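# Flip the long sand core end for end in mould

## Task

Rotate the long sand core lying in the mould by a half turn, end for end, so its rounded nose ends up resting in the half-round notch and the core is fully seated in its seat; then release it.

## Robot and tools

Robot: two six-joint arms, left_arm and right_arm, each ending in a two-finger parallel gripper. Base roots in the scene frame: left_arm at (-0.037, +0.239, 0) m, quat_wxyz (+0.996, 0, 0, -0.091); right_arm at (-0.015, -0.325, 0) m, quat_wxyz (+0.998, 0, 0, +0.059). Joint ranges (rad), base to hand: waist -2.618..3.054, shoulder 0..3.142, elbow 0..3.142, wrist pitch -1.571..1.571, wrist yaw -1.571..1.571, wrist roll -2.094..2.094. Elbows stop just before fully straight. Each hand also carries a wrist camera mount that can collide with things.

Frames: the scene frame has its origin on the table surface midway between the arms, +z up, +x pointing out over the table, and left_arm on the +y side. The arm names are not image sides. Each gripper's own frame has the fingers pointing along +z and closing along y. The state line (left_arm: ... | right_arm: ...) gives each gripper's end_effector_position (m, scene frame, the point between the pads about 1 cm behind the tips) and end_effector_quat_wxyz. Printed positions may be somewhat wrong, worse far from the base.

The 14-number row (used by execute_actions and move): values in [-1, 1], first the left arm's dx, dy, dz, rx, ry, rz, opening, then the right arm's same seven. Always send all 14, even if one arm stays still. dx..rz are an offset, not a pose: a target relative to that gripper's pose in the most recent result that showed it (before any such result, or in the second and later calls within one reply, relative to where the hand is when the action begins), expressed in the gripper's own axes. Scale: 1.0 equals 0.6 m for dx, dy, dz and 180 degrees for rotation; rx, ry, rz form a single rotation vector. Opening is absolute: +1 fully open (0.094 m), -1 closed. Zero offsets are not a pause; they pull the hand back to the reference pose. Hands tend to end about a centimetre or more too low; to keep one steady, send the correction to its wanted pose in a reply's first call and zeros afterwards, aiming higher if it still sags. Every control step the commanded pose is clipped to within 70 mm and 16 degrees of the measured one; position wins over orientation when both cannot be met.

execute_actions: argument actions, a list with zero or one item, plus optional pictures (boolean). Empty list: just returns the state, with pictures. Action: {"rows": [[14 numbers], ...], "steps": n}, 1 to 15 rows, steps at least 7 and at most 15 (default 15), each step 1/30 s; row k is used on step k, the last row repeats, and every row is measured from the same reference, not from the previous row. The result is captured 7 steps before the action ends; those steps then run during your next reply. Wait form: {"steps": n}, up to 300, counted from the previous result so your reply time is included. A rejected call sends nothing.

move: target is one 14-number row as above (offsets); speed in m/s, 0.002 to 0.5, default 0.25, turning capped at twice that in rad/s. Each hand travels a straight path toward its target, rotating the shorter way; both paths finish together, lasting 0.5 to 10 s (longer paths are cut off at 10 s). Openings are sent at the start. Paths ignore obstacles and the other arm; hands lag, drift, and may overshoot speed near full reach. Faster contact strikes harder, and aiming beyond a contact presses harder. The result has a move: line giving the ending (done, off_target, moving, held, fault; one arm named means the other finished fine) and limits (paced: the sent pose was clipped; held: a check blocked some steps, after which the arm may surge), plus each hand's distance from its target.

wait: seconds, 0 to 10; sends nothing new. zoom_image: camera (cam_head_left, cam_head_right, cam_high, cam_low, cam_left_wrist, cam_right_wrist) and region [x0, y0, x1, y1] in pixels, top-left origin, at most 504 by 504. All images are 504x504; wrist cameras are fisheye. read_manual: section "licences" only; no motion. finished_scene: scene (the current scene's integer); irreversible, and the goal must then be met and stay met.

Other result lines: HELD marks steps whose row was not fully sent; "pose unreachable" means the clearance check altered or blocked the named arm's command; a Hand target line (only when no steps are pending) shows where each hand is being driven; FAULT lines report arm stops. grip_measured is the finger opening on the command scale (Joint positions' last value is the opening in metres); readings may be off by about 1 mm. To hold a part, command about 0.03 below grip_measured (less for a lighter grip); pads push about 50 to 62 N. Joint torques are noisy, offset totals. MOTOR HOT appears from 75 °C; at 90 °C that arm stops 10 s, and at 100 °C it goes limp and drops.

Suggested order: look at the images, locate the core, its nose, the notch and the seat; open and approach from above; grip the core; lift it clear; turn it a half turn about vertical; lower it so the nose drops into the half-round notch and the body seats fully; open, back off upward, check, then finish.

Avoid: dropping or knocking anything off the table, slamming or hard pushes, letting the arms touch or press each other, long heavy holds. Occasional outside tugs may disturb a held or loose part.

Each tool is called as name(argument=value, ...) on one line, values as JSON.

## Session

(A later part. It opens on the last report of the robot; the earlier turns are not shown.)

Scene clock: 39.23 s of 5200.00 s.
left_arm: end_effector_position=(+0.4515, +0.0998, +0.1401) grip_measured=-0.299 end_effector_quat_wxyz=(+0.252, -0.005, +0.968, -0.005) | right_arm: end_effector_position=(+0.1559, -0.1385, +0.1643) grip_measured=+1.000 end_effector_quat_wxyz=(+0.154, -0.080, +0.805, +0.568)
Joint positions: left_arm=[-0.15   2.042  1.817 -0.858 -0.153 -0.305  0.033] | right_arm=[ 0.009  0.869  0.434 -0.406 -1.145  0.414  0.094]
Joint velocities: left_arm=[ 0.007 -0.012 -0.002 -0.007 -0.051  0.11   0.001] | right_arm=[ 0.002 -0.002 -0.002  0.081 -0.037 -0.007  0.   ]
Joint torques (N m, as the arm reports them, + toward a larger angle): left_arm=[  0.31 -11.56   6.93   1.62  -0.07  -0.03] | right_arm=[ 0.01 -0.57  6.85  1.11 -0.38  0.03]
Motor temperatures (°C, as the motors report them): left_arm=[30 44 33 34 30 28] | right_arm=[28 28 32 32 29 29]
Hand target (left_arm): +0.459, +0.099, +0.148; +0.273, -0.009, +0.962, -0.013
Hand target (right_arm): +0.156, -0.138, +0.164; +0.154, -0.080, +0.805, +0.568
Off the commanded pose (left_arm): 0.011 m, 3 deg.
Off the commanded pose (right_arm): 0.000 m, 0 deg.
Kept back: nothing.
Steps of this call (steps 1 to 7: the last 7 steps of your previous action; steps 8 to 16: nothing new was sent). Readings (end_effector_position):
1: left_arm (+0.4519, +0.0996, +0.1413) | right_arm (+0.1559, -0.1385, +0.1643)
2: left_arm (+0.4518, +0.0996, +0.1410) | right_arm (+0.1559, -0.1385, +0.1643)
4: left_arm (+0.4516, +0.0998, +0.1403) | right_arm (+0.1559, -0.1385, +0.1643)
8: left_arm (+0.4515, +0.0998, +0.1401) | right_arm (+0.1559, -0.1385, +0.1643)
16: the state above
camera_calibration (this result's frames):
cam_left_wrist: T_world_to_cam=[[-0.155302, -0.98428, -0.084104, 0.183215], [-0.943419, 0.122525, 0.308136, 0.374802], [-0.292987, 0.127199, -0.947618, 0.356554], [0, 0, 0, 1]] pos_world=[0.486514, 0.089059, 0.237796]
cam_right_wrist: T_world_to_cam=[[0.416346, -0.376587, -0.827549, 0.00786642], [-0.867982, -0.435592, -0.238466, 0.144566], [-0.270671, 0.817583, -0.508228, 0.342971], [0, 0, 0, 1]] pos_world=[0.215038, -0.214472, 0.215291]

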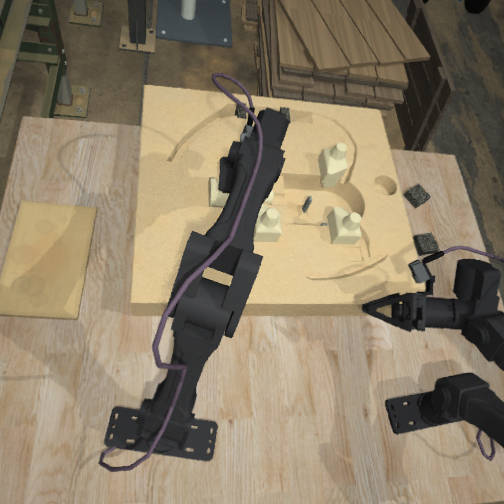

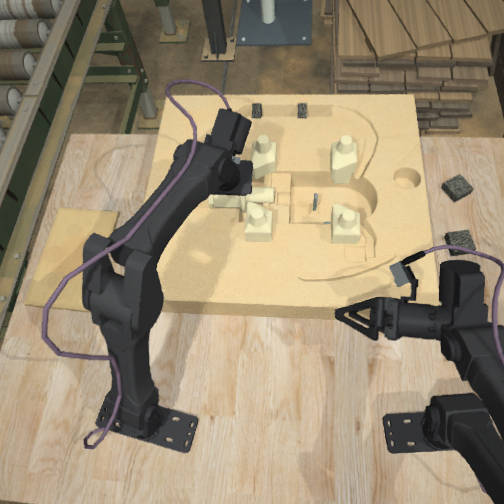

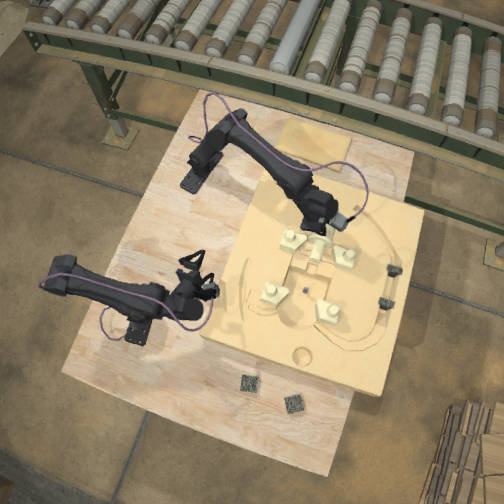

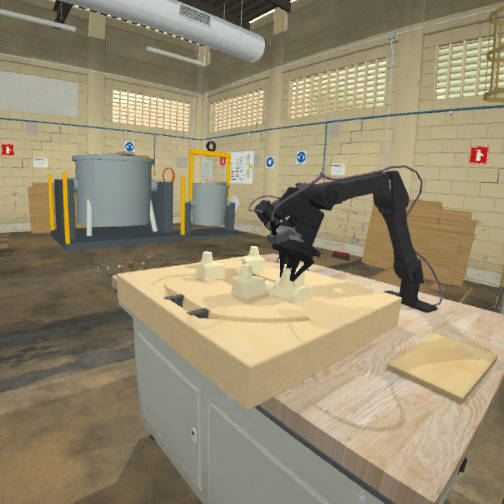

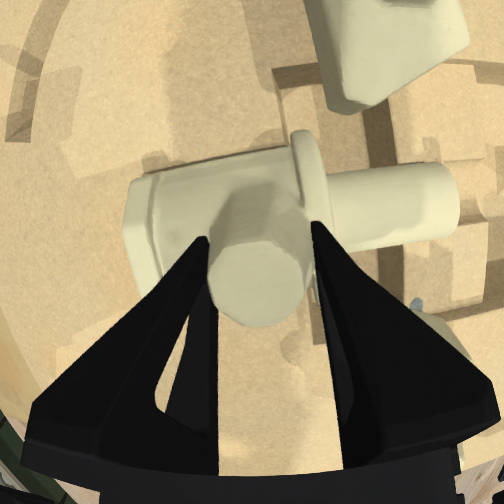

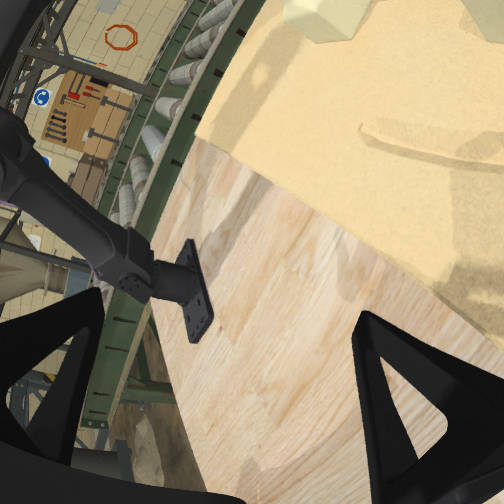

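execute_actions(actions=[{"rows":[[0,0,0,0,0,0,-0.4,0,0,0,0,0,0,1],[0,0,0,0,0,0,-0.4,0,0,0,0,0,0,1],[0,0,0,0,0,0,-0.32,0,0,0,0,0,0,1],[0,0,0,0,0,0,-0.29,0,0,0,0,0,0,1],[0,0,0,0,0,0,-0.25,0,0,0,0,0,0,1],[0,0,0,0,0,0,-0.15,0,0,0,0,0,0,1],[0,0,0,0,0,0,0,0,0,0,0,0,0,1]],"steps":8}])

move(target=[-0.04,0,-0.16,0,-0.01,0,0,0,0,0,0,0,0,1], speed=0.15)

zoom_image(camera="cam_low", region=[240, 220, 340, 320])

zoom_image(camera="cam_head_right", region=[200, 165, 300, 225])

zoom_image(camera="cam_high", region=[270, 205, 360, 295])

Scene clock: 39.80 s of 5200.00 s.
left_arm: end_effector_position=(+0.4511, +0.0999, +0.1398) grip_measured=-0.299 end_effector_quat_wxyz=(+0.251, -0.005, +0.968, -0.005) | right_arm: end_effector_position=(+0.1559, -0.1385, +0.1643) grip_measured=+1.000 end_effector_quat_wxyz=(+0.154, -0.080, +0.805, +0.568)
Joint positions: left_arm=[-0.15   2.042  1.817 -0.861 -0.152 -0.305  0.033] | right_arm=[ 0.009  0.869  0.434 -0.406 -1.145  0.414  0.094]
Joint velocities: left_arm=[ 0.012 -0.002 -0.027 -0.081  0.066  0.022 -0.001] | right_arm=[ 0.002  0.012  0.007  0.037 -0.022  0.007  0.   ]
Joint torques (N m, as the arm reports them, + toward a larger angle): left_arm=[  0.03 -10.76   7.46   1.32  -0.12   0.  ] | right_arm=[ 0.   -0.57  6.83  1.11 -0.38  0.02]
Motor temperatures (°C, as the motors report them): left_arm=[30 44 33 34 30 28] | right_arm=[28 28 32 32 29 29]
Steps of this call (steps 1 to 16: nothing new was sent; step 17: the first step of this action). Readings (end_effector_position):
17: the state above

Scene clock: 41.60 s of 5200.00 s.
left_arm: end_effector_position=(+0.4247, +0.1003, +0.2222) grip_measured=-0.003 end_effector_quat_wxyz=(+0.252, -0.002, +0.968, -0.006) | right_arm: end_effector_position=(+0.1559, -0.1385, +0.1643) grip_measured=+1.000 end_effector_quat_wxyz=(+0.154, -0.080, +0.805, +0.568)
Joint positions: left_arm=[-0.17   1.989  2.073 -1.168 -0.159 -0.317  0.047] | right_arm=[ 0.009  0.869  0.434 -0.406 -1.145  0.414  0.094]
Joint velocities: left_arm=[ 0.007 -0.017 -0.022 -0.051 -0.066  0.007  0.001] | right_arm=[ 0.002 -0.002  0.002 -0.022 -0.007  0.037  0.   ]
Joint torques (N m, as the arm reports them, + toward a larger angle): left_arm=[ -0.73 -10.63   9.67   1.11  -0.26  -0.07] | right_arm=[ 0.01 -0.58  6.84  1.11 -0.38  0.02]
Motor temperatures (°C, as the motors report them): left_arm=[30 44 33 33 30 28] | right_arm=[28 28 32 33 29 29]
Hand target (left_arm): +0.425, +0.099, +0.235; +0.265, -0.005, +0.964, -0.005
Hand target (right_arm): +0.156, -0.138, +0.164; +0.154, -0.080, +0.805, +0.568
Off your previous action's commanded pose (left_arm): 0.001 m, 0 deg at its last step (step 7 of this call).
Off your previous action's commanded pose (right_arm): 0.000 m, 0 deg at its last step (step 7 of this call).
Off the commanded pose (left_arm): 0.013 m, 2 deg.
Off the commanded pose (right_arm): 0.000 m, 0 deg.
Kept back: nothing.
move: off_target (left_arm)
camera_calibration (this result's frames):
cam_left_wrist: T_world_to_cam=[[-0.161625, -0.983223, -0.0845622, 0.189202], [-0.942621, 0.128446, 0.308168, 0.323203], [-0.292136, 0.129518, -0.947566, 0.425833], [0, 0, 0, 1]] pos_world=[0.459639, 0.0893604, 0.319904]
cam_right_wrist: T_world_to_cam=[[0.416346, -0.376587, -0.827549, 0.00786642], [-0.867982, -0.435592, -0.238466, 0.144566], [-0.270671, 0.817583, -0.508228, 0.342971], [0, 0, 0, 1]] pos_world=[0.215038, -0.214472, 0.215291]

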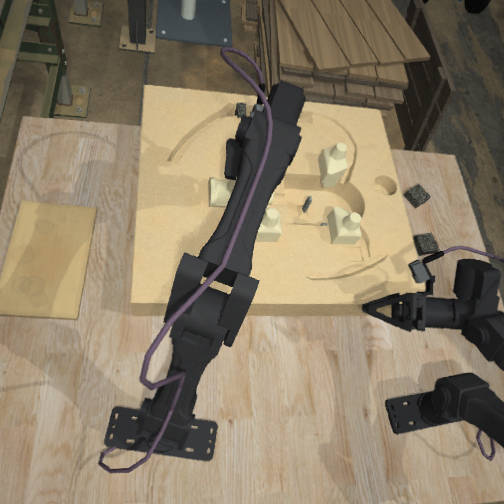

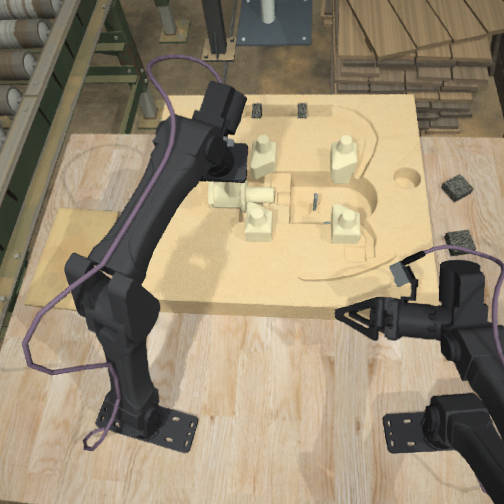

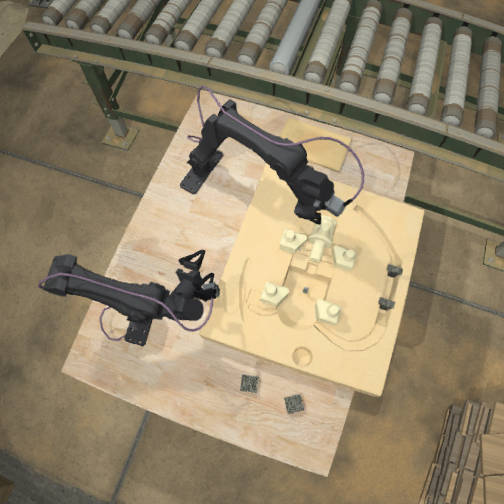

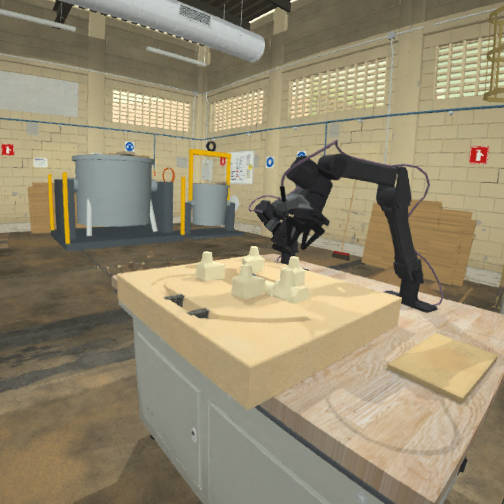

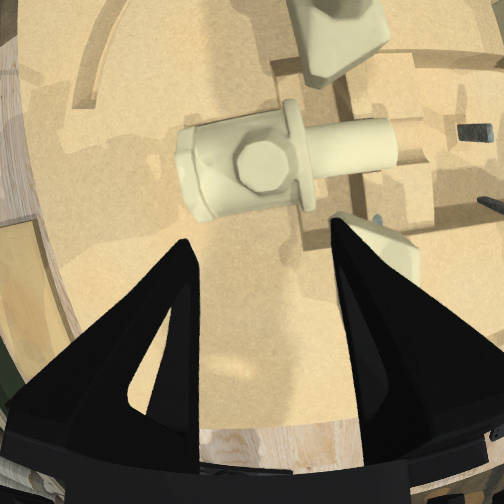

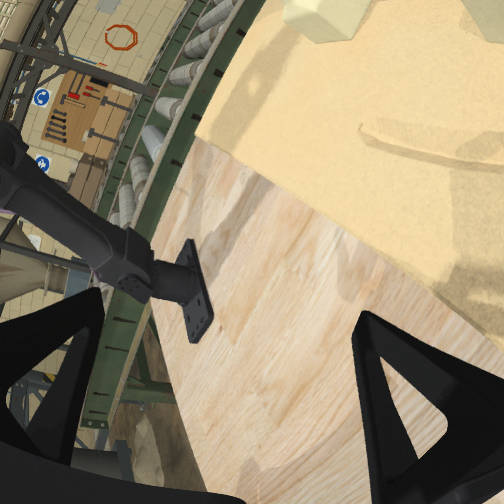

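Region (240, 220, 340, 320) of cam_low's 504x504 image, scaled by 5.040, with more detail than that image has.

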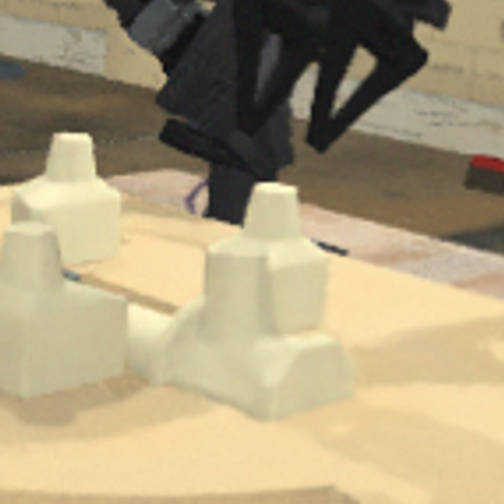

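Region (200, 165, 300, 225) of cam_head_right's 504x504 image, scaled by 5.040, with more detail than that image has; it fills the top 302 rows of this view, and the rest is white.

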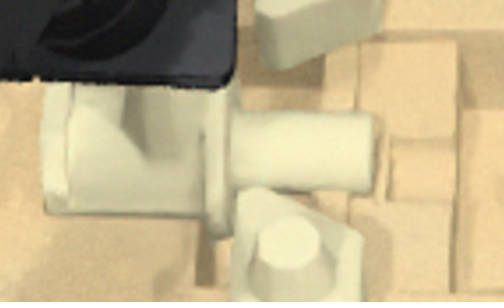

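Region (270, 205, 360, 295) of cam_high's 504x504 image, scaled by 5.600, with more detail than that image has.

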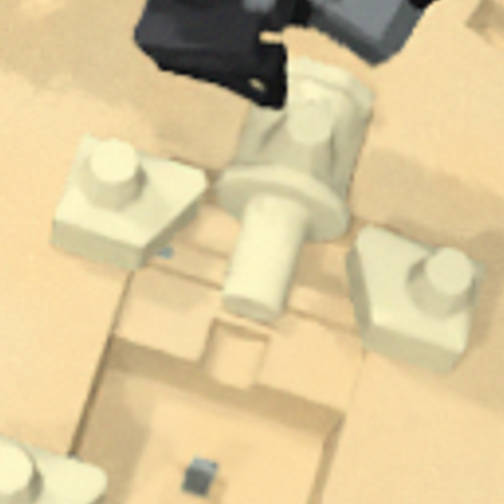

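This matches the seated look from scene 1.

finished_scene(scene=2)

The scene is finished: the task was done.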